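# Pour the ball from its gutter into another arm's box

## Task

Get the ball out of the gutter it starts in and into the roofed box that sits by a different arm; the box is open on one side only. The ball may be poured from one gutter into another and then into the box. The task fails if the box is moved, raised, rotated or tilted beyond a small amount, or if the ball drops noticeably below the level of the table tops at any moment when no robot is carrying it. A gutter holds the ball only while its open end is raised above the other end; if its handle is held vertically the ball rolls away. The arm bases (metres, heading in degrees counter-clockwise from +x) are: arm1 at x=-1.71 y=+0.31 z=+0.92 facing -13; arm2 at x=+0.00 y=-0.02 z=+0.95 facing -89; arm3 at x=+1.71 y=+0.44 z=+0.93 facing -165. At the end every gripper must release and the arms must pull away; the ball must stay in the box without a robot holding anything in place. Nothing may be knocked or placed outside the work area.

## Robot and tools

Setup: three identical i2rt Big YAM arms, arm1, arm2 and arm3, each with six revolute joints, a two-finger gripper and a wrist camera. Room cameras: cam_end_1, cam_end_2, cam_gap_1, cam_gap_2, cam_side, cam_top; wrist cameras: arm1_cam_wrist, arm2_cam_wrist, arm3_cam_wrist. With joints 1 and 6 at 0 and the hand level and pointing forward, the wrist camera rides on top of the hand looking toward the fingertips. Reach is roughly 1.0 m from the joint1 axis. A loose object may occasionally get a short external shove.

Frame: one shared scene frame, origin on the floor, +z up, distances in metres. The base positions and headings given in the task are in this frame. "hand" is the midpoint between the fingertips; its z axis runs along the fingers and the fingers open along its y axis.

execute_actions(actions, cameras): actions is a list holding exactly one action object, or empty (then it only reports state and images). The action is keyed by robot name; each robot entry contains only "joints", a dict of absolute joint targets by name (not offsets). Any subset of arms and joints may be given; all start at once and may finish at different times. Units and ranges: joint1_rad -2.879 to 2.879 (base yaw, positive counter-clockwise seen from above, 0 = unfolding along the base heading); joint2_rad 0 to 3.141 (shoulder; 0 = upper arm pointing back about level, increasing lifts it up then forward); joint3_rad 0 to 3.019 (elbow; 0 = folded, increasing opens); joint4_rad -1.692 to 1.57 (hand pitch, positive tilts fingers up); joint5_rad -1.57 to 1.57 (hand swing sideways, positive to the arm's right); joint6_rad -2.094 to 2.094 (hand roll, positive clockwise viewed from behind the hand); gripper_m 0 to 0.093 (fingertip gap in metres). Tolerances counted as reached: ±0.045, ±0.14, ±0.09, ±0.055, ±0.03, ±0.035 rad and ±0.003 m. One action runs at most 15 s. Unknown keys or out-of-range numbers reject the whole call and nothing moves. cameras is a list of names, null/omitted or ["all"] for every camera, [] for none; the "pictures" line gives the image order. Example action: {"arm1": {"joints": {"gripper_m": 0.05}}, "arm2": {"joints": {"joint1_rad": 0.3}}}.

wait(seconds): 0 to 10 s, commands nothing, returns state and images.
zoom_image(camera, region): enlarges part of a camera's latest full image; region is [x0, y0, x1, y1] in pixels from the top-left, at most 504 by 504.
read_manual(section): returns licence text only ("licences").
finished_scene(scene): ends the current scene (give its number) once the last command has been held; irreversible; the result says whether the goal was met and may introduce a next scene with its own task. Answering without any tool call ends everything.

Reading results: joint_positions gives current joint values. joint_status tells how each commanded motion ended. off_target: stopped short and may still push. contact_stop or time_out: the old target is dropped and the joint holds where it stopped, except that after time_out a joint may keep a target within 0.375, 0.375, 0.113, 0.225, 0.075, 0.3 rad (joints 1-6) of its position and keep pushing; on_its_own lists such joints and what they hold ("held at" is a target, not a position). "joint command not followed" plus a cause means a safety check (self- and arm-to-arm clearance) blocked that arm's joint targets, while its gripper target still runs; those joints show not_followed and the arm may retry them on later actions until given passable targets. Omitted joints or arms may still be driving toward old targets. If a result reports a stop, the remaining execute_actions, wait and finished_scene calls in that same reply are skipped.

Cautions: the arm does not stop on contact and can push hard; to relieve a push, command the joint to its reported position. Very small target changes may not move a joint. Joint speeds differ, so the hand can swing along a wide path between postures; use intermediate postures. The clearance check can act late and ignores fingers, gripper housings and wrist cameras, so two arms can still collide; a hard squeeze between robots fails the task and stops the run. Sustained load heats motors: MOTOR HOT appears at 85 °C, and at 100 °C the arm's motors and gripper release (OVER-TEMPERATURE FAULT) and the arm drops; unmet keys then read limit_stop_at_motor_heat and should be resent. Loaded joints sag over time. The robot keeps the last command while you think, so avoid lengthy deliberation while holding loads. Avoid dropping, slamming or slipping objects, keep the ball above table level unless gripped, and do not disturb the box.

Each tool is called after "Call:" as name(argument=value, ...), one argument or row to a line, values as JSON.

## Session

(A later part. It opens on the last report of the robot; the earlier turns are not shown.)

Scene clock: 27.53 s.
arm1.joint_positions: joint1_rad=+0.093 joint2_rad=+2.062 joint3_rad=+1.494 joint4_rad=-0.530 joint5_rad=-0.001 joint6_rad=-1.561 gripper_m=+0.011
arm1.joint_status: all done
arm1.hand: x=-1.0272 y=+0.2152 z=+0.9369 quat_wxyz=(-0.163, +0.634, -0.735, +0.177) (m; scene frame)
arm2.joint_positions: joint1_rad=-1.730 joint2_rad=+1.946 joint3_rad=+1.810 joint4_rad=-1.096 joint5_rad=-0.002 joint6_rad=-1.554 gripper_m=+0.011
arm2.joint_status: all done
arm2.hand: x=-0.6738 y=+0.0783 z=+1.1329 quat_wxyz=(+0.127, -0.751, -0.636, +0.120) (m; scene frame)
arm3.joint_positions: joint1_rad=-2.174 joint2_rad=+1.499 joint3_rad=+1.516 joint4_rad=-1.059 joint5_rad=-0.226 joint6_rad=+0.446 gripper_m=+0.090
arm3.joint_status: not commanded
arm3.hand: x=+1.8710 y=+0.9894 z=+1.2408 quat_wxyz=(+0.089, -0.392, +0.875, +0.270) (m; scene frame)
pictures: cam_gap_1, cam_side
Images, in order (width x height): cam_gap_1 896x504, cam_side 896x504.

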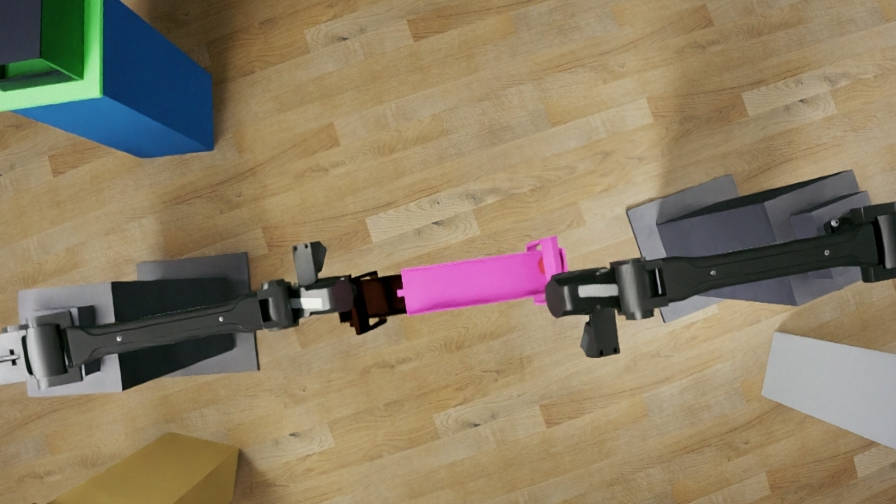

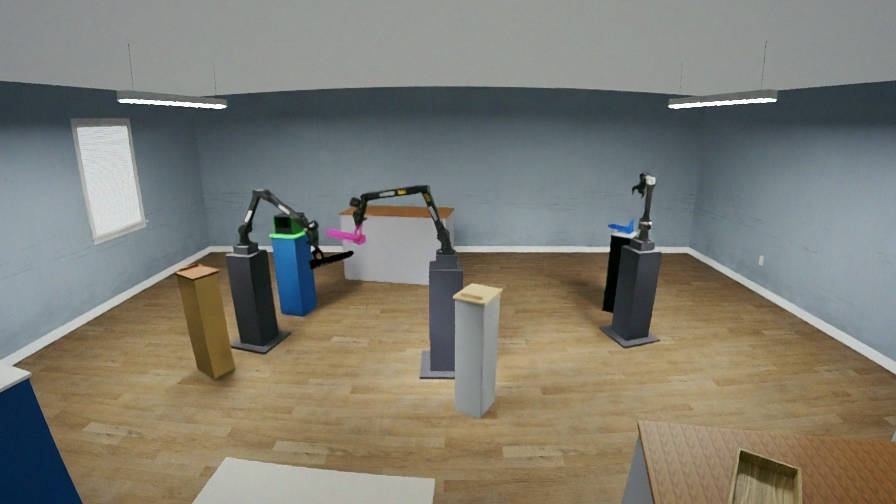

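Call:
execute_actions(
  actions=[
    {"arm2":{"joints":{"joint1_rad":-1.715,"joint4_rad":-1.42}}},
  ],
  cameras=[],
)

Call:
execute_actions(
  actions=[
    {"arm3":{"joints":{"joint2_rad":1.2}}},
  ],
  cameras=["cam_gap_1","arm1_cam_wrist"],
)

Scene clock: 28.63 s.
arm1.joint_positions: joint1_rad=+0.093 joint2_rad=+2.062 joint3_rad=+1.494 joint4_rad=-0.530 joint5_rad=-0.001 joint6_rad=-1.561 gripper_m=+0.011
arm1.joint_status: not commanded
arm1.hand: x=-1.0272 y=+0.2152 z=+0.9369 quat_wxyz=(-0.163, +0.634, -0.735, +0.177) (m; scene frame)
arm2.joint_positions: joint1_rad=-1.723 joint2_rad=+1.946 joint3_rad=+1.810 joint4_rad=-1.406 joint5_rad=-0.002 joint6_rad=-1.554 gripper_m=+0.011
arm2.joint_status: all done
arm2.hand: x=-0.6007 y=+0.0629 z=+1.1182 quat_wxyz=(+0.011, -0.760, -0.649, +0.018) (m; scene frame)
arm3.joint_positions: joint1_rad=-2.174 joint2_rad=+1.499 joint3_rad=+1.516 joint4_rad=-1.059 joint5_rad=-0.226 joint6_rad=+0.446 gripper_m=+0.090
arm3.joint_status: not commanded
arm3.hand: x=+1.8710 y=+0.9894 z=+1.2408 quat_wxyz=(+0.089, -0.392, +0.875, +0.270) (m; scene frame)
pictures: none
No camera images: the call's "cameras" was empty. Leave "cameras" out to get every camera's image.

Scene clock: 30.07 s.
arm1.joint_positions: joint1_rad=+0.093 joint2_rad=+2.062 joint3_rad=+1.492 joint4_rad=-0.529 joint5_rad=-0.001 joint6_rad=-1.563 gripper_m=+0.011
arm1.joint_status: not commanded
arm1.hand: x=-1.0279 y=+0.2150 z=+0.9361 quat_wxyz=(-0.162, +0.634, -0.735, +0.176) (m; scene frame)
arm2.joint_positions: joint1_rad=-1.723 joint2_rad=+1.946 joint3_rad=+1.810 joint4_rad=-1.406 joint5_rad=-0.002 joint6_rad=-1.554 gripper_m=+0.011
arm2.joint_status: not commanded
arm2.hand: x=-0.6007 y=+0.0629 z=+1.1182 quat_wxyz=(+0.011, -0.760, -0.649, +0.018) (m; scene frame)
arm3.joint_positions: joint1_rad=-2.174 joint2_rad=+1.203 joint3_rad=+1.513 joint4_rad=-1.059 joint5_rad=-0.226 joint6_rad=+0.446 gripper_m=+0.090
arm3.joint_status: all done
arm3.hand: x=+1.8470 y=+0.9165 z=+1.3905 quat_wxyz=(+0.185, -0.388, +0.824, +0.369) (m; scene frame)
pictures: arm1_cam_wrist, cam_gap_1
Images, in order (width x height): arm1_cam_wrist 616x616, cam_gap_1 896x504.

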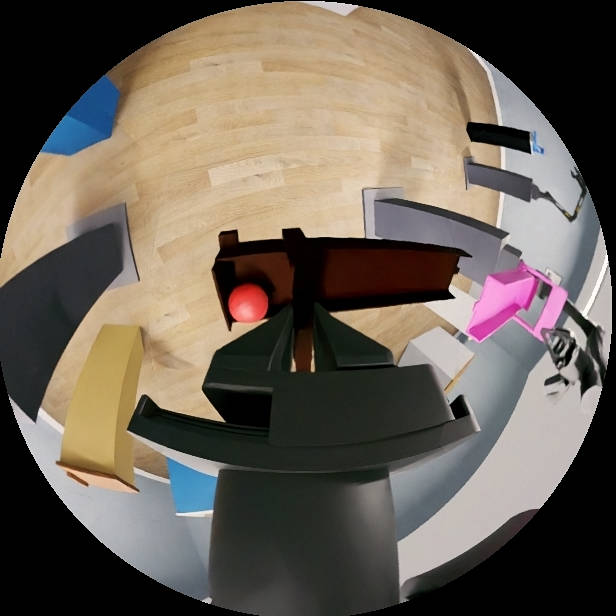

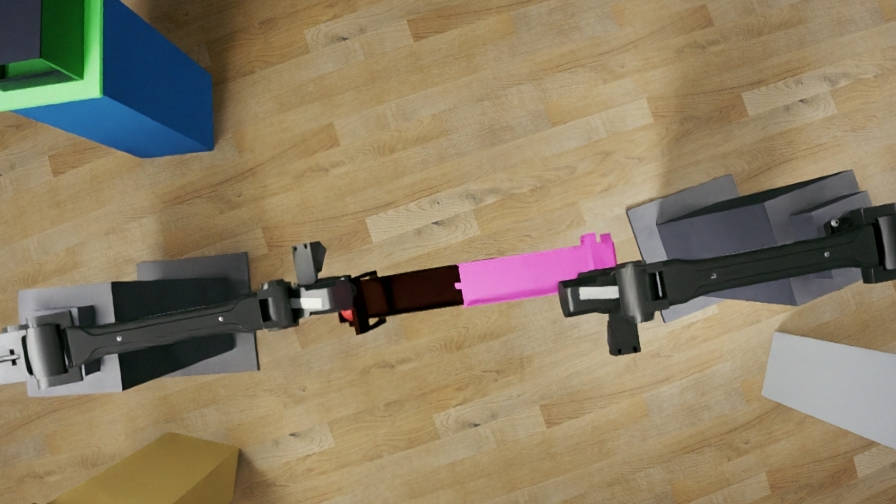

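Call:
execute_actions(
  actions=[
    {"arm2":{"joints":{"joint1_rad":0.54,"joint2_rad":1.72,"joint3_rad":1.5,"joint4_rad":-1.15,"joint5_rad":0.21,"joint6_rad":-0.6}}},
  ],
  cameras=[],
)

Call:
execute_actions(
  actions=[
    {"arm1":{"joints":{"joint2_rad":1.4,"joint3_rad":1.3,"joint4_rad":-0.85}},"arm2":{"joints":{"joint2_rad":1.9,"joint4_rad":-1.0}}},
  ],
  cameras=["arm2_cam_wrist"],
)

Call:
execute_actions(
  actions=[
    {"arm1":{"joints":{"joint2_rad":0.62,"joint3_rad":1.09,"joint4_rad":-1.45}},"arm2":{"joints":{"gripper_m":0.09}}},
  ],
  cameras=[],
)

Call:
execute_actions(
  actions=[
    {"arm1":{"joints":{"joint1_rad":1.48}},"arm2":{"joints":{"joint2_rad":1.5}}},
  ],
  cameras=["arm1_cam_wrist","cam_end_1","cam_side","cam_top"],
)

Scene clock: 32.67 s.
arm1.joint_positions: joint1_rad=+0.093 joint2_rad=+2.062 joint3_rad=+1.492 joint4_rad=-0.529 joint5_rad=-0.001 joint6_rad=-1.563 gripper_m=+0.011
arm1.joint_status: not commanded
arm1.hand: x=-1.0279 y=+0.2150 z=+0.9361 quat_wxyz=(-0.162, +0.634, -0.735, +0.176) (m; scene frame)
arm2.joint_positions: joint1_rad=+0.548 joint2_rad=+1.747 joint3_rad=+1.502 joint4_rad=-1.157 joint5_rad=+0.203 joint6_rad=-0.615 gripper_m=+0.011
arm2.joint_status: all done
arm2.hand: x=+0.2735 y=-0.5207 z=+1.1100 quat_wxyz=(+0.022, -0.202, -0.970, +0.136) (m; scene frame)
arm3.joint_positions: joint1_rad=-2.174 joint2_rad=+1.203 joint3_rad=+1.513 joint4_rad=-1.059 joint5_rad=-0.226 joint6_rad=+0.446 gripper_m=+0.090
arm3.joint_status: not commanded
arm3.hand: x=+1.8470 y=+0.9165 z=+1.3905 quat_wxyz=(+0.185, -0.388, +0.824, +0.369) (m; scene frame)
pictures: none
No camera images: the call's "cameras" was empty. Leave "cameras" out to get every camera's image.

Scene clock: 34.40 s.
arm1.joint_positions: joint1_rad=+0.093 joint2_rad=+1.414 joint3_rad=+1.266 joint4_rad=-0.846 joint5_rad=-0.001 joint6_rad=-1.563 gripper_m=+0.011
arm1.joint_status: all done
arm1.hand: x=-1.1819 y=+0.2337 z=+1.1800 quat_wxyz=(-0.196, +0.625, -0.725, +0.215) (m; scene frame)
arm2.joint_positions: joint1_rad=+0.547 joint2_rad=+1.939 joint3_rad=+1.485 joint4_rad=-1.017 joint5_rad=+0.206 joint6_rad=-0.614 gripper_m=+0.011
arm2.joint_status: all done
arm2.hand: x=+0.2831 y=-0.5414 z=+1.0009 quat_wxyz=(+0.046, -0.201, -0.972, +0.112) (m; scene frame)
arm3.joint_positions: joint1_rad=-2.174 joint2_rad=+1.203 joint3_rad=+1.513 joint4_rad=-1.059 joint5_rad=-0.226 joint6_rad=+0.446 gripper_m=+0.090
arm3.joint_status: not commanded
arm3.hand: x=+1.8470 y=+0.9165 z=+1.3905 quat_wxyz=(+0.185, -0.388, +0.824, +0.369) (m; scene frame)
pictures: arm2_cam_wrist
Images, in order (width x height): arm2_cam_wrist 616x616.

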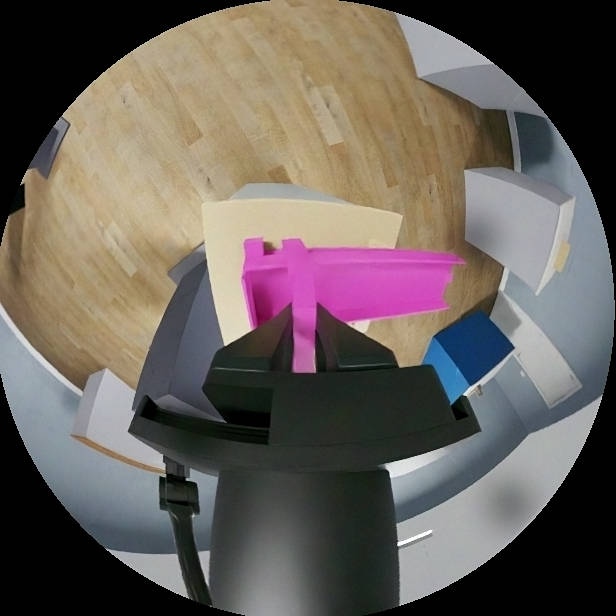

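Scene clock: 35.93 s.
arm1.joint_positions: joint1_rad=+0.093 joint2_rad=+0.626 joint3_rad=+1.066 joint4_rad=-1.446 joint5_rad=-0.001 joint6_rad=-1.563 gripper_m=+0.011
arm1.joint_status: all done
arm1.hand: x=-1.4903 y=+0.2751 z=+1.2859 quat_wxyz=(-0.192, +0.626, -0.726, +0.210) (m; scene frame)
arm2.joint_positions: joint1_rad=+0.547 joint2_rad=+1.938 joint3_rad=+1.485 joint4_rad=-1.017 joint5_rad=+0.207 joint6_rad=-0.614 gripper_m=+0.090
arm2.joint_status: all done
arm2.hand: x=+0.2829 y=-0.5416 z=+1.0014 quat_wxyz=(+0.047, -0.201, -0.972, +0.113) (m; scene frame)
arm3.joint_positions: joint1_rad=-2.174 joint2_rad=+1.203 joint3_rad=+1.513 joint4_rad=-1.059 joint5_rad=-0.226 joint6_rad=+0.446 gripper_m=+0.090
arm3.joint_status: not commanded
arm3.hand: x=+1.8470 y=+0.9165 z=+1.3905 quat_wxyz=(+0.185, -0.388, +0.824, +0.369) (m; scene frame)
pictures: none
No camera images: the call's "cameras" was empty. Leave "cameras" out to get every camera's image.

Scene clock: 37.63 s.
arm1.joint_positions: joint1_rad=+1.469 joint2_rad=+0.626 joint3_rad=+1.066 joint4_rad=-1.446 joint5_rad=-0.003 joint6_rad=-1.563 gripper_m=+0.011
arm1.joint_status: all done
arm1.hand: x=-1.6445 y=+0.5261 z=+1.2858 quat_wxyz=(-0.281, +0.945, -0.160, +0.049) (m; scene frame)
arm2.joint_positions: joint1_rad=+0.547 joint2_rad=+1.504 joint3_rad=+1.485 joint4_rad=-1.017 joint5_rad=+0.208 joint6_rad=-0.614 gripper_m=+0.090
arm2.joint_status: all done
arm2.hand: x=+0.2761 y=-0.5233 z=+1.2473 quat_wxyz=(-0.102, -0.214, -0.935, +0.265) (m; scene frame)
arm3.joint_positions: joint1_rad=-2.174 joint2_rad=+1.203 joint3_rad=+1.513 joint4_rad=-1.059 joint5_rad=-0.226 joint6_rad=+0.446 gripper_m=+0.090
arm3.joint_status: not commanded
arm3.hand: x=+1.8470 y=+0.9165 z=+1.3905 quat_wxyz=(+0.185, -0.388, +0.824, +0.369) (m; scene frame)
pictures: arm1_cam_wrist, cam_end_1, cam_side, cam_top
Images, in order (width x height): arm1_cam_wrist 616x616, cam_end_1 896x504, cam_side 896x504, cam_top 896x504.

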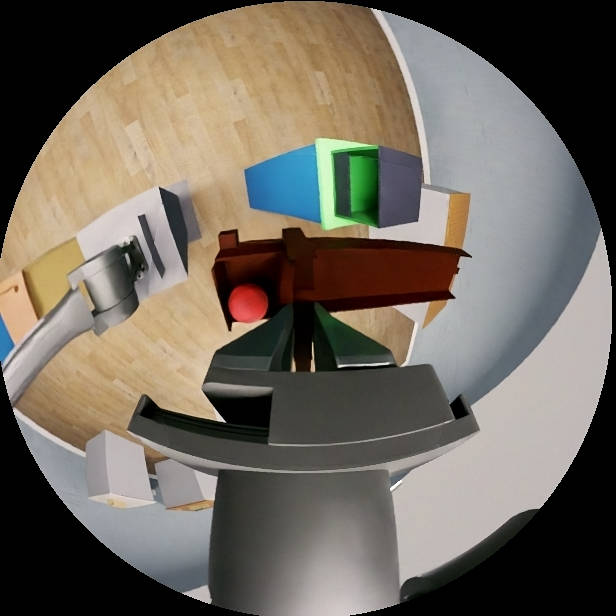

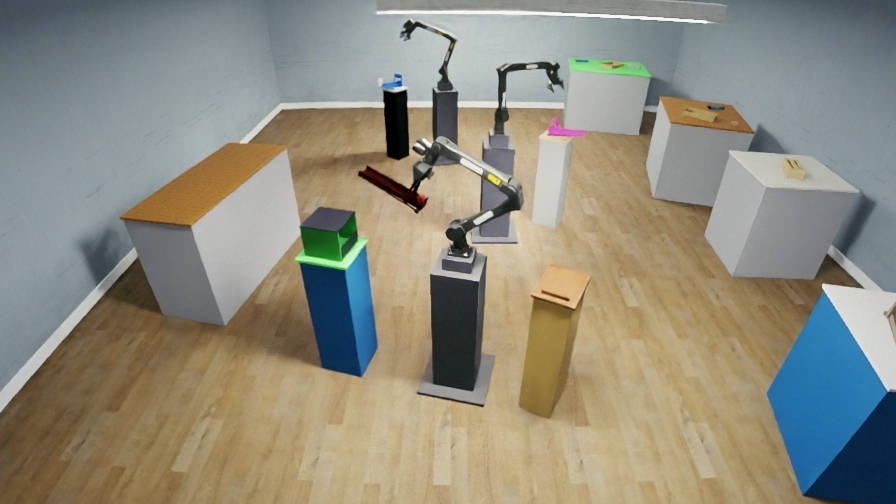

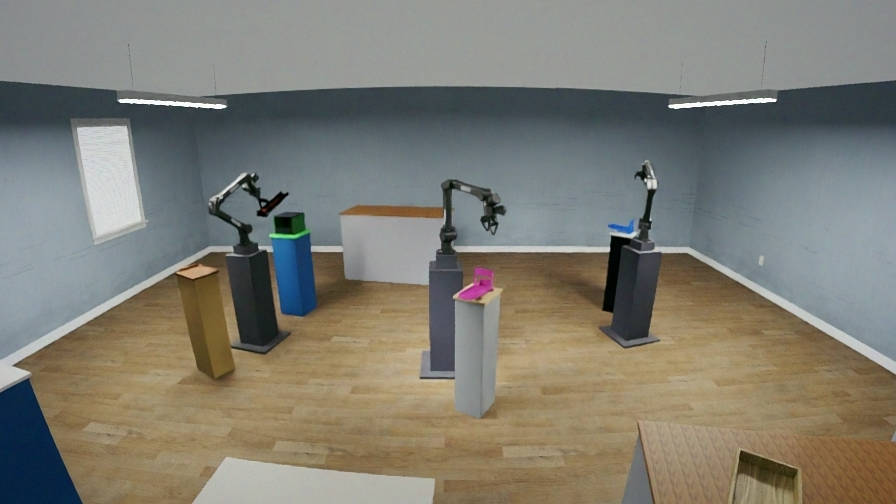

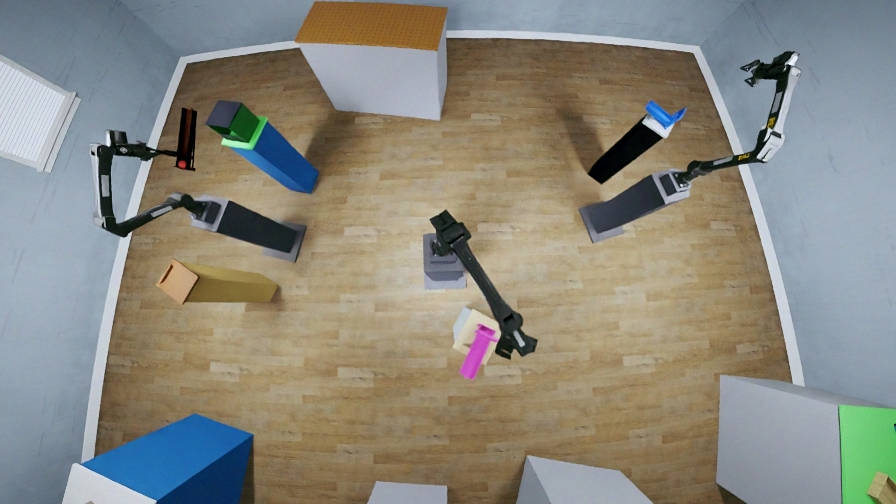

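Call:
execute_actions(
  actions=[
    {"arm1":{"joints":{"joint1_rad":1.6,"joint2_rad":0.55,"joint3_rad":0.62,"joint4_rad":-1.29}}},
  ],
  cameras=["arm1_cam_wrist","cam_end_1"],
)

Call:
zoom_image(
  camera="cam_end_1",
  region=[280, 130, 540, 300],
)

Scene clock: 38.93 s.
arm1.joint_positions: joint1_rad=+1.591 joint2_rad=+0.563 joint3_rad=+0.602 joint4_rad=-1.314 joint5_rad=-0.003 joint6_rad=-1.563 gripper_m=+0.011
arm1.joint_status: all done
arm1.hand: x=-1.6775 y=+0.4954 z=+1.0922 quat_wxyz=(-0.152, +0.982, -0.106, +0.020) (m; scene frame)
arm2.joint_positions: joint1_rad=+0.547 joint2_rad=+1.504 joint3_rad=+1.485 joint4_rad=-1.017 joint5_rad=+0.208 joint6_rad=-0.614 gripper_m=+0.090
arm2.joint_status: not commanded
arm2.hand: x=+0.2761 y=-0.5233 z=+1.2473 quat_wxyz=(-0.102, -0.214, -0.935, +0.265) (m; scene frame)
arm3.joint_positions: joint1_rad=-2.174 joint2_rad=+1.203 joint3_rad=+1.513 joint4_rad=-1.059 joint5_rad=-0.226 joint6_rad=+0.446 gripper_m=+0.090
arm3.joint_status: not commanded
arm3.hand: x=+1.8470 y=+0.9165 z=+1.3905 quat_wxyz=(+0.185, -0.388, +0.824, +0.369) (m; scene frame)
pictures: arm1_cam_wrist, cam_end_1
Images, in order (width x height): arm1_cam_wrist 616x616, cam_end_1 896x504.

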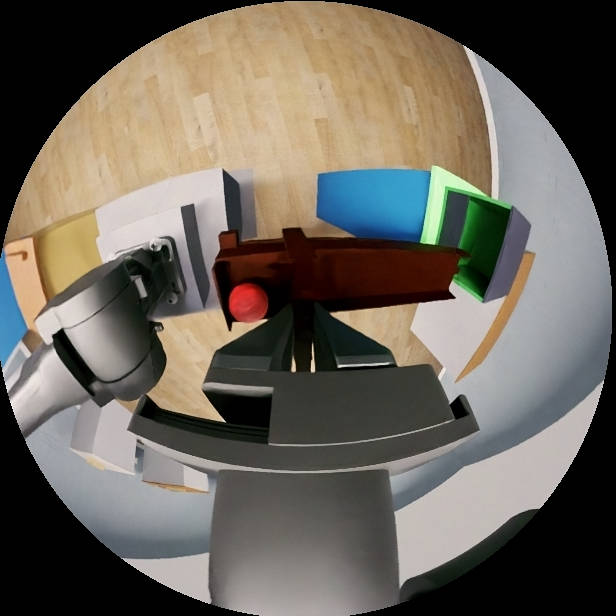

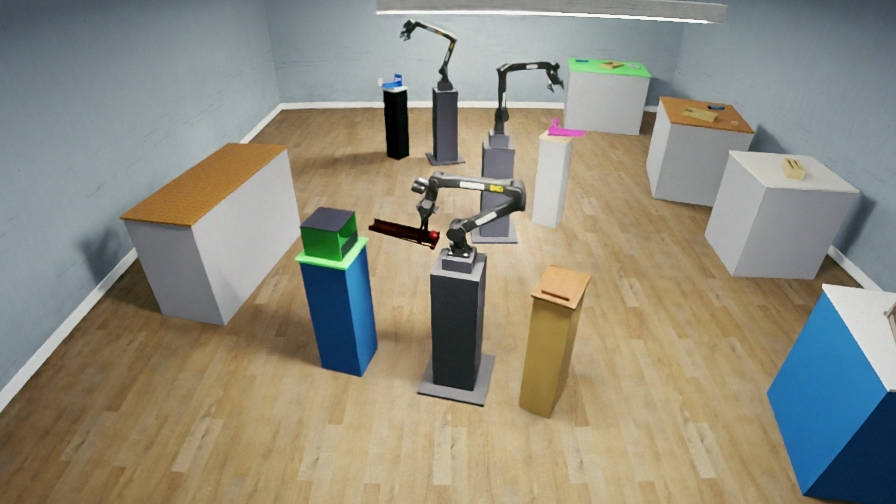

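Region (280, 130, 540, 300) of cam_end_1's 896x504 image, scaled by 1.938, with more detail than that image has; it fills the top 330 rows of this view, and the rest is white.

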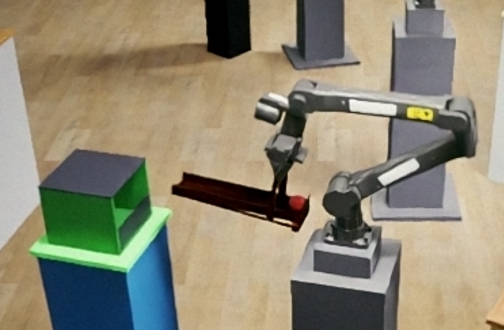

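Call:
execute_actions(
  actions=[
    {"arm1":{"joints":{"joint1_rad":1.68,"joint2_rad":0.89,"joint3_rad":0.69,"joint4_rad":-1.07}}},
  ],
  cameras=["arm1_cam_wrist","cam_end_1"],
)

Call:
zoom_image(
  camera="cam_end_1",
  region=[280, 130, 540, 300],
)

Scene clock: 40.07 s.
arm1.joint_positions: joint1_rad=+1.670 joint2_rad=+0.904 joint3_rad=+0.632 joint4_rad=-1.093 joint5_rad=-0.002 joint6_rad=-1.563 gripper_m=+0.011
arm1.joint_status: all done
arm1.hand: x=-1.6827 y=+0.5660 z=+1.0499 quat_wxyz=(-0.107, +0.992, -0.068, +0.012) (m; scene frame)
arm2.joint_positions: joint1_rad=+0.547 joint2_rad=+1.504 joint3_rad=+1.485 joint4_rad=-1.017 joint5_rad=+0.208 joint6_rad=-0.614 gripper_m=+0.090
arm2.joint_status: not commanded
arm2.hand: x=+0.2761 y=-0.5233 z=+1.2473 quat_wxyz=(-0.102, -0.214, -0.935, +0.265) (m; scene frame)
arm3.joint_positions: joint1_rad=-2.174 joint2_rad=+1.203 joint3_rad=+1.513 joint4_rad=-1.059 joint5_rad=-0.226 joint6_rad=+0.446 gripper_m=+0.090
arm3.joint_status: not commanded
arm3.hand: x=+1.8470 y=+0.9165 z=+1.3905 quat_wxyz=(+0.185, -0.388, +0.824, +0.369) (m; scene frame)
pictures: arm1_cam_wrist, cam_end_1
Images, in order (width x height): arm1_cam_wrist 616x616, cam_end_1 896x504.

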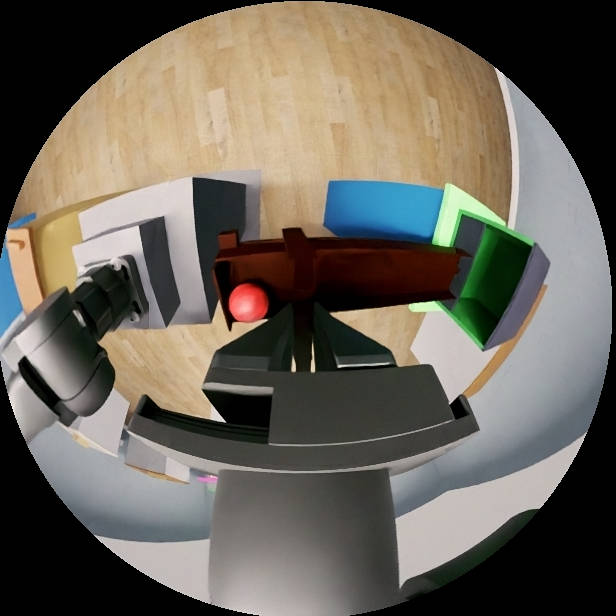

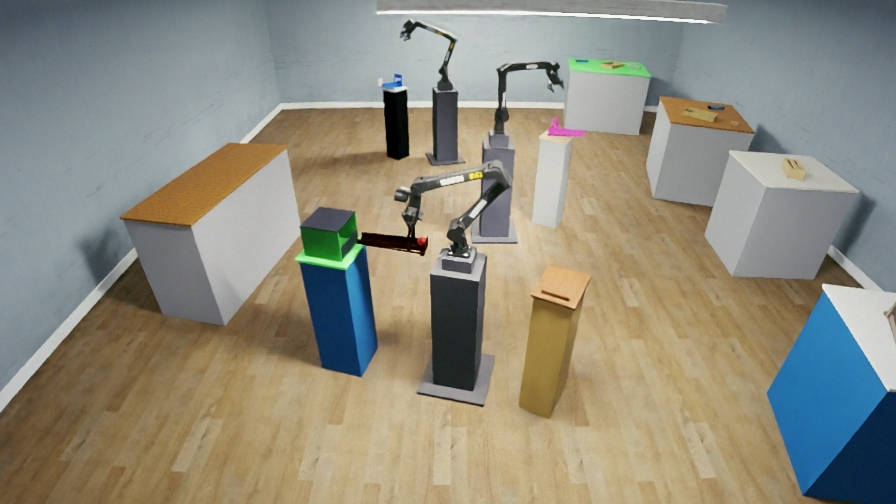

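Region (280, 130, 540, 300) of cam_end_1's 896x504 image, scaled by 1.938, with more detail than that image has; it fills the top 330 rows of this view, and the rest is white.

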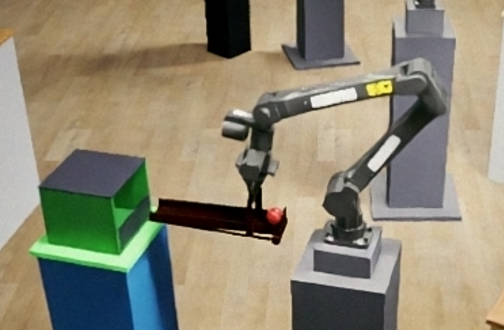

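Call:
execute_actions(
  actions=[
    {"arm1":{"joints":{"joint3_rad":0.78,"joint4_rad":-1.17}}},
  ],
  cameras=[],
)

Call:
execute_actions(
  actions=[
    {"arm1":{"joints":{"joint2_rad":1.135,"joint3_rad":0.95,"joint4_rad":-1.1}}},
  ],
  cameras=["arm1_cam_wrist","cam_end_1"],
)

Call:
zoom_image(
  camera="cam_end_1",
  region=[280, 130, 540, 300],
)

Scene clock: 41.17 s.
arm1.joint_positions: joint1_rad=+1.670 joint2_rad=+0.904 joint3_rad=+0.726 joint4_rad=-1.159 joint5_rad=-0.002 joint6_rad=-1.563 gripper_m=+0.011
arm1.joint_status: all done
arm1.hand: x=-1.6813 y=+0.5799 z=+1.0865 quat_wxyz=(-0.121, +0.990, -0.068, +0.013) (m; scene frame)
arm2.joint_positions: joint1_rad=+0.547 joint2_rad=+1.504 joint3_rad=+1.485 joint4_rad=-1.017 joint5_rad=+0.208 joint6_rad=-0.614 gripper_m=+0.090
arm2.joint_status: not commanded
arm2.hand: x=+0.2761 y=-0.5233 z=+1.2473 quat_wxyz=(-0.102, -0.214, -0.935, +0.265) (m; scene frame)
arm3.joint_positions: joint1_rad=-2.174 joint2_rad=+1.203 joint3_rad=+1.513 joint4_rad=-1.059 joint5_rad=-0.226 joint6_rad=+0.446 gripper_m=+0.090
arm3.joint_status: not commanded
arm3.hand: x=+1.8470 y=+0.9165 z=+1.3905 quat_wxyz=(+0.185, -0.388, +0.824, +0.369) (m; scene frame)
pictures: none
No camera images: the call's "cameras" was empty. Leave "cameras" out to get every camera's image.

Scene clock: 42.13 s.
arm1.joint_positions: joint1_rad=+1.670 joint2_rad=+1.147 joint3_rad=+0.904 joint4_rad=-1.110 joint5_rad=-0.002 joint6_rad=-1.563 gripper_m=+0.011
arm1.joint_status: all done
arm1.hand: x=-1.6712 y=+0.6576 z=+1.0959 quat_wxyz=(-0.114, +0.991, -0.068, +0.012) (m; scene frame)
arm2.joint_positions: joint1_rad=+0.547 joint2_rad=+1.504 joint3_rad=+1.485 joint4_rad=-1.017 joint5_rad=+0.208 joint6_rad=-0.614 gripper_m=+0.090
arm2.joint_status: not commanded
arm2.hand: x=+0.2761 y=-0.5233 z=+1.2473 quat_wxyz=(-0.102, -0.214, -0.935, +0.265) (m; scene frame)
arm3.joint_positions: joint1_rad=-2.174 joint2_rad=+1.203 joint3_rad=+1.513 joint4_rad=-1.059 joint5_rad=-0.226 joint6_rad=+0.446 gripper_m=+0.090
arm3.joint_status: not commanded
arm3.hand: x=+1.8470 y=+0.9165 z=+1.3905 quat_wxyz=(+0.185, -0.388, +0.824, +0.369) (m; scene frame)
pictures: arm1_cam_wrist, cam_end_1
Images, in order (width x height): arm1_cam_wrist 616x616, cam_end_1 896x504.

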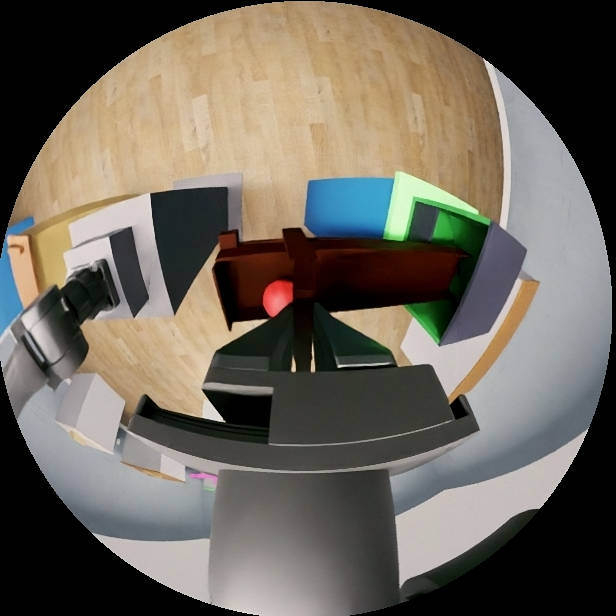

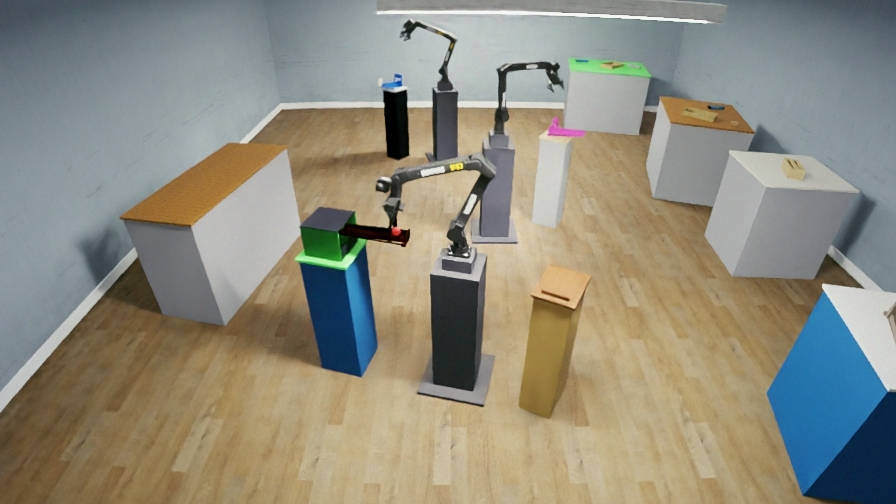

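Region (280, 130, 540, 300) of cam_end_1's 896x504 image, scaled by 1.938, with more detail than that image has; it fills the top 330 rows of this view, and the rest is white.

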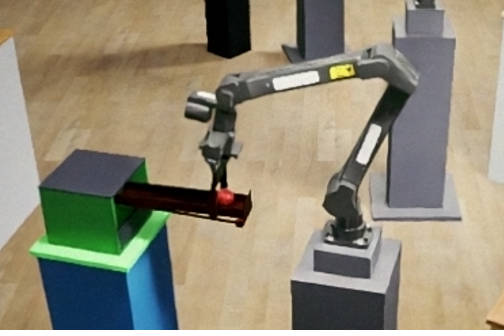

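Call:
execute_actions(
  actions=[
    {"arm1":{"joints":{"joint2_rad":1.285,"joint3_rad":1.135,"joint4_rad":-1.34}}},
  ],
  cameras=[],
)

Call:
execute_actions(
  actions=[
    {"arm3":{"joints":{"joint2_rad":0.8}}},
  ],
  cameras=["arm1_cam_wrist","cam_end_1"],
)

Scene clock: 43.20 s.
arm1.joint_positions: joint1_rad=+1.670 joint2_rad=+1.294 joint3_rad=+1.076 joint4_rad=-1.328 joint5_rad=-0.002 joint6_rad=-1.563 gripper_m=+0.011
arm1.joint_status: all done
arm1.hand: x=-1.6700 y=+0.6680 z=+1.1088 quat_wxyz=(-0.017, +0.997, -0.069, +0.006) (m; scene frame)
arm2.joint_positions: joint1_rad=+0.547 joint2_rad=+1.504 joint3_rad=+1.485 joint4_rad=-1.017 joint5_rad=+0.208 joint6_rad=-0.614 gripper_m=+0.090
arm2.joint_status: not commanded
arm2.hand: x=+0.2761 y=-0.5233 z=+1.2473 quat_wxyz=(-0.102, -0.214, -0.935, +0.265) (m; scene frame)
arm3.joint_positions: joint1_rad=-2.174 joint2_rad=+1.203 joint3_rad=+1.513 joint4_rad=-1.059 joint5_rad=-0.226 joint6_rad=+0.446 gripper_m=+0.090
arm3.joint_status: not commanded
arm3.hand: x=+1.8470 y=+0.9165 z=+1.3905 quat_wxyz=(+0.185, -0.388, +0.824, +0.369) (m; scene frame)
pictures: none
No camera images: the call's "cameras" was empty. Leave "cameras" out to get every camera's image.

Scene clock: 44.77 s.
arm1.joint_positions: joint1_rad=+1.670 joint2_rad=+1.294 joint3_rad=+1.076 joint4_rad=-1.328 joint5_rad=-0.002 joint6_rad=-1.563 gripper_m=+0.011
arm1.joint_status: not commanded
arm1.hand: x=-1.6700 y=+0.6680 z=+1.1088 quat_wxyz=(-0.017, +0.997, -0.069, +0.006) (m; scene frame)
arm2.joint_positions: joint1_rad=+0.547 joint2_rad=+1.504 joint3_rad=+1.485 joint4_rad=-1.017 joint5_rad=+0.208 joint6_rad=-0.614 gripper_m=+0.090
arm2.joint_status: not commanded
arm2.hand: x=+0.2761 y=-0.5233 z=+1.2473 quat_wxyz=(-0.102, -0.214, -0.935, +0.265) (m; scene frame)
arm3.joint_positions: joint1_rad=-2.174 joint2_rad=+0.807 joint3_rad=+1.522 joint4_rad=-1.059 joint5_rad=-0.226 joint6_rad=+0.446 gripper_m=+0.090
arm3.joint_status: all done
arm3.hand: x=+1.7937 y=+0.7603 z=+1.5493 quat_wxyz=(+0.311, -0.367, +0.726, +0.491) (m; scene frame)
pictures: arm1_cam_wrist, cam_end_1
Images, in order (width x height): arm1_cam_wrist 616x616, cam_end_1 896x504.

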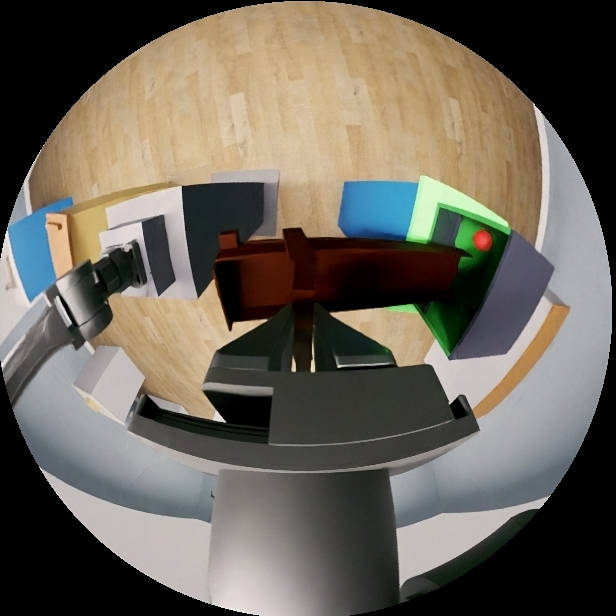

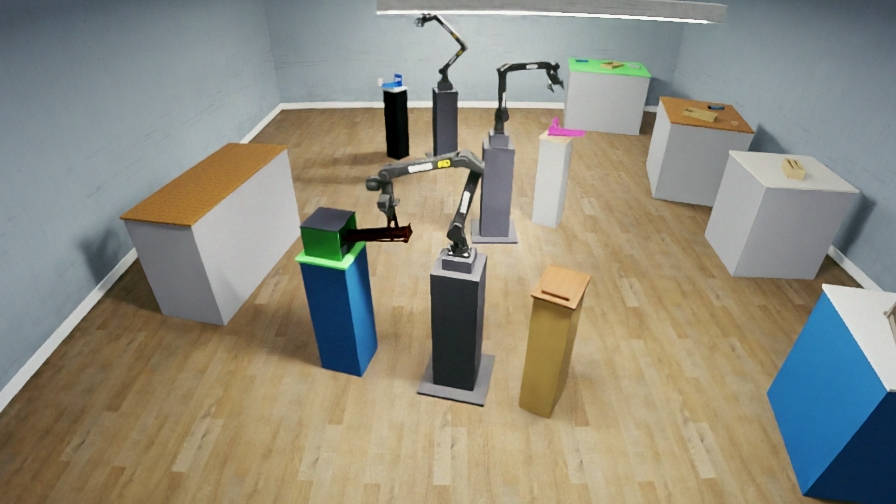

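Call:
execute_actions(
  actions=[
    {"arm1":{"joints":{"joint2_rad":0.83,"joint3_rad":0.83,"joint4_rad":-1.5}}},
  ],
  cameras=[],
)

Call:
execute_actions(
  actions=[
    {"arm1":{"joints":{"joint1_rad":-0.3}}},
  ],
  cameras=[],
)

Call:
execute_actions(
  actions=[
    {"arm1":{"joints":{"joint1_rad":-1.52,"joint2_rad":1.72,"joint3_rad":1.63,"joint4_rad":-1.4,"joint5_rad":0.24,"joint6_rad":0.3}}},
  ],
  cameras=[],
)

Call:
execute_actions(
  actions=[
    {"arm1":{"joints":{"joint2_rad":1.91,"joint4_rad":-1.25}}},
  ],
  cameras=["arm1_cam_wrist"],
)

Call:
execute_actions(
  actions=[
    {"arm1":{"joints":{"gripper_m":0.09}}},
  ],
  cameras=[],
)

Call:
execute_actions(
  actions=[
    {"arm1":{"joints":{"joint2_rad":1.5}}},
  ],
  cameras=["cam_end_1"],
)

Call:
finished_scene(
  scene=2,
)

Scene clock: 46.10 s.
arm1.joint_positions: joint1_rad=+1.670 joint2_rad=+0.828 joint3_rad=+0.826 joint4_rad=-1.495 joint5_rad=-0.002 joint6_rad=-1.563 gripper_m=+0.011
arm1.joint_status: all done
arm1.hand: x=-1.6895 y=+0.5221 z=+1.1322 quat_wxyz=(-0.042, +0.997, -0.069, +0.008) (m; scene frame)
arm2.joint_positions: joint1_rad=+0.547 joint2_rad=+1.504 joint3_rad=+1.485 joint4_rad=-1.017 joint5_rad=+0.208 joint6_rad=-0.614 gripper_m=+0.090
arm2.joint_status: not commanded
arm2.hand: x=+0.2761 y=-0.5233 z=+1.2473 quat_wxyz=(-0.102, -0.214, -0.935, +0.265) (m; scene frame)
arm3.joint_positions: joint1_rad=-2.174 joint2_rad=+0.807 joint3_rad=+1.522 joint4_rad=-1.059 joint5_rad=-0.226 joint6_rad=+0.446 gripper_m=+0.090
arm3.joint_status: not commanded
arm3.hand: x=+1.7937 y=+0.7603 z=+1.5493 quat_wxyz=(+0.311, -0.367, +0.726, +0.491) (m; scene frame)
pictures: none
No camera images: the call's "cameras" was empty. Leave "cameras" out to get every camera's image.

Scene clock: 48.07 s.
arm1.joint_positions: joint1_rad=-0.289 joint2_rad=+0.828 joint3_rad=+0.826 joint4_rad=-1.495 joint5_rad=+0.000 joint6_rad=-1.565 gripper_m=+0.011
arm1.joint_status: all done
arm1.hand: x=-1.5307 y=+0.2007 z=+1.1317 quat_wxyz=(-0.027, +0.499, -0.866, +0.032) (m; scene frame)
arm2.joint_positions: joint1_rad=+0.547 joint2_rad=+1.504 joint3_rad=+1.485 joint4_rad=-1.017 joint5_rad=+0.208 joint6_rad=-0.614 gripper_m=+0.090
arm2.joint_status: not commanded
arm2.hand: x=+0.2761 y=-0.5233 z=+1.2473 quat_wxyz=(-0.102, -0.214, -0.935, +0.265) (m; scene frame)
arm3.joint_positions: joint1_rad=-2.174 joint2_rad=+0.807 joint3_rad=+1.522 joint4_rad=-1.059 joint5_rad=-0.226 joint6_rad=+0.446 gripper_m=+0.090
arm3.joint_status: not commanded
arm3.hand: x=+1.7937 y=+0.7603 z=+1.5493 quat_wxyz=(+0.311, -0.367, +0.726, +0.491) (m; scene frame)
pictures: none
No camera images: the call's "cameras" was empty. Leave "cameras" out to get every camera's image.

Scene clock: 50.37 s.
arm1.joint_positions: joint1_rad=-1.530 joint2_rad=+1.739 joint3_rad=+1.571 joint4_rad=-1.396 joint5_rad=+0.237 joint6_rad=+0.294 gripper_m=+0.011
arm1.joint_status: all done
arm1.hand: x=-1.8575 y=-0.2050 z=+1.1016 quat_wxyz=(+0.076, -0.850, -0.514, +0.082) (m; scene frame)
arm2.joint_positions: joint1_rad=+0.547 joint2_rad=+1.504 joint3_rad=+1.485 joint4_rad=-1.017 joint5_rad=+0.208 joint6_rad=-0.614 gripper_m=+0.090
arm2.joint_status: not commanded
arm2.hand: x=+0.2761 y=-0.5233 z=+1.2473 quat_wxyz=(-0.102, -0.214, -0.935, +0.265) (m; scene frame)
arm3.joint_positions: joint1_rad=-2.174 joint2_rad=+0.807 joint3_rad=+1.522 joint4_rad=-1.059 joint5_rad=-0.226 joint6_rad=+0.446 gripper_m=+0.090
arm3.joint_status: not commanded
arm3.hand: x=+1.7937 y=+0.7603 z=+1.5493 quat_wxyz=(+0.311, -0.367, +0.726, +0.491) (m; scene frame)
pictures: none
No camera images: the call's "cameras" was empty. Leave "cameras" out to get every camera's image.

Scene clock: 51.40 s.
arm1.joint_positions: joint1_rad=-1.530 joint2_rad=+1.921 joint3_rad=+1.598 joint4_rad=-1.258 joint5_rad=+0.239 joint6_rad=+0.295 gripper_m=+0.011
arm1.joint_status: all done
arm1.hand: x=-1.8652 y=-0.2483 z=+1.0145 quat_wxyz=(+0.083, -0.850, -0.514, +0.078) (m; scene frame)
arm2.joint_positions: joint1_rad=+0.547 joint2_rad=+1.504 joint3_rad=+1.485 joint4_rad=-1.017 joint5_rad=+0.208 joint6_rad=-0.614 gripper_m=+0.090
arm2.joint_status: not commanded
arm2.hand: x=+0.2761 y=-0.5233 z=+1.2473 quat_wxyz=(-0.102, -0.214, -0.935, +0.265) (m; scene frame)
arm3.joint_positions: joint1_rad=-2.174 joint2_rad=+0.807 joint3_rad=+1.522 joint4_rad=-1.059 joint5_rad=-0.226 joint6_rad=+0.446 gripper_m=+0.090
arm3.joint_status: not commanded
arm3.hand: x=+1.7937 y=+0.7603 z=+1.5493 quat_wxyz=(+0.311, -0.367, +0.726, +0.491) (m; scene frame)
pictures: arm1_cam_wrist
Images, in order (width x height): arm1_cam_wrist 616x616.

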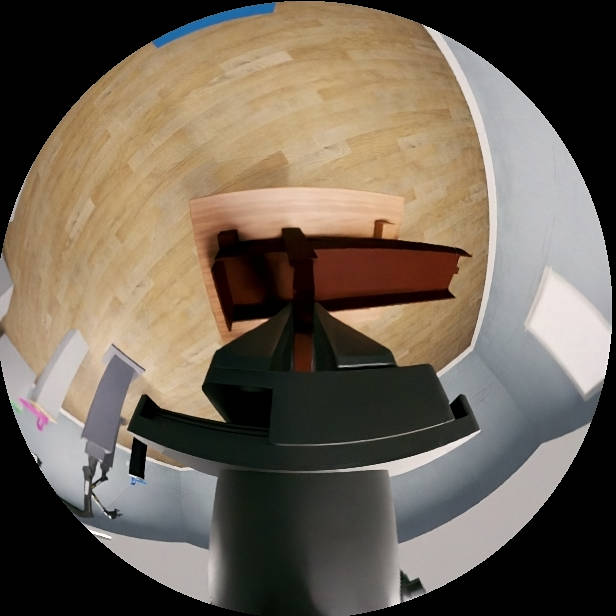

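Scene clock: 52.10 s.
arm1.joint_positions: joint1_rad=-1.530 joint2_rad=+1.916 joint3_rad=+1.598 joint4_rad=-1.258 joint5_rad=+0.239 joint6_rad=+0.295 gripper_m=+0.090
arm1.joint_status: all done
arm1.hand: x=-1.8652 y=-0.2485 z=+1.0171 quat_wxyz=(+0.082, -0.850, -0.514, +0.079) (m; scene frame)
arm2.joint_positions: joint1_rad=+0.547 joint2_rad=+1.504 joint3_rad=+1.485 joint4_rad=-1.017 joint5_rad=+0.208 joint6_rad=-0.614 gripper_m=+0.090
arm2.joint_status: not commanded
arm2.hand: x=+0.2761 y=-0.5233 z=+1.2473 quat_wxyz=(-0.102, -0.214, -0.935, +0.265) (m; scene frame)
arm3.joint_positions: joint1_rad=-2.174 joint2_rad=+0.807 joint3_rad=+1.522 joint4_rad=-1.059 joint5_rad=-0.226 joint6_rad=+0.446 gripper_m=+0.090
arm3.joint_status: not commanded
arm3.hand: x=+1.7937 y=+0.7603 z=+1.5493 quat_wxyz=(+0.311, -0.367, +0.726, +0.491) (m; scene frame)
pictures: none
No camera images: the call's "cameras" was empty. Leave "cameras" out to get every camera's image.

Scene clock: 53.63 s.
arm1.joint_positions: joint1_rad=-1.530 joint2_rad=+1.494 joint3_rad=+1.617 joint4_rad=-1.258 joint5_rad=+0.239 joint6_rad=+0.295 gripper_m=+0.090
arm1.joint_status: all done
arm1.hand: x=-1.8621 y=-0.2168 z=+1.2557 quat_wxyz=(-0.081, -0.845, -0.479, +0.223) (m; scene frame)
arm2.joint_positions: joint1_rad=+0.547 joint2_rad=+1.504 joint3_rad=+1.485 joint4_rad=-1.017 joint5_rad=+0.208 joint6_rad=-0.614 gripper_m=+0.090
arm2.joint_status: not commanded
arm2.hand: x=+0.2761 y=-0.5233 z=+1.2473 quat_wxyz=(-0.102, -0.214, -0.935, +0.265) (m; scene frame)
arm3.joint_positions: joint1_rad=-2.174 joint2_rad=+0.807 joint3_rad=+1.522 joint4_rad=-1.059 joint5_rad=-0.226 joint6_rad=+0.446 gripper_m=+0.090
arm3.joint_status: not commanded
arm3.hand: x=+1.7937 y=+0.7603 z=+1.5493 quat_wxyz=(+0.311, -0.367, +0.726, +0.491) (m; scene frame)
pictures: cam_end_1
Images, in order (width x height): cam_end_1 896x504.

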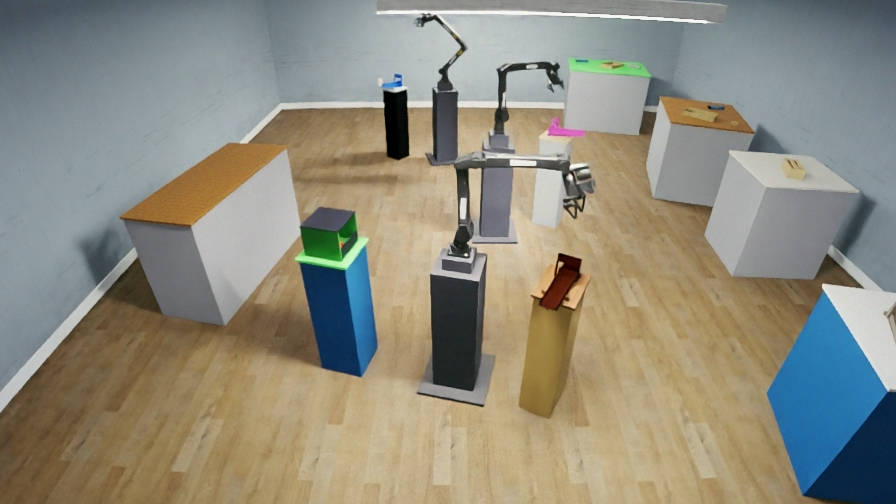

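The scene is finished: the task was done.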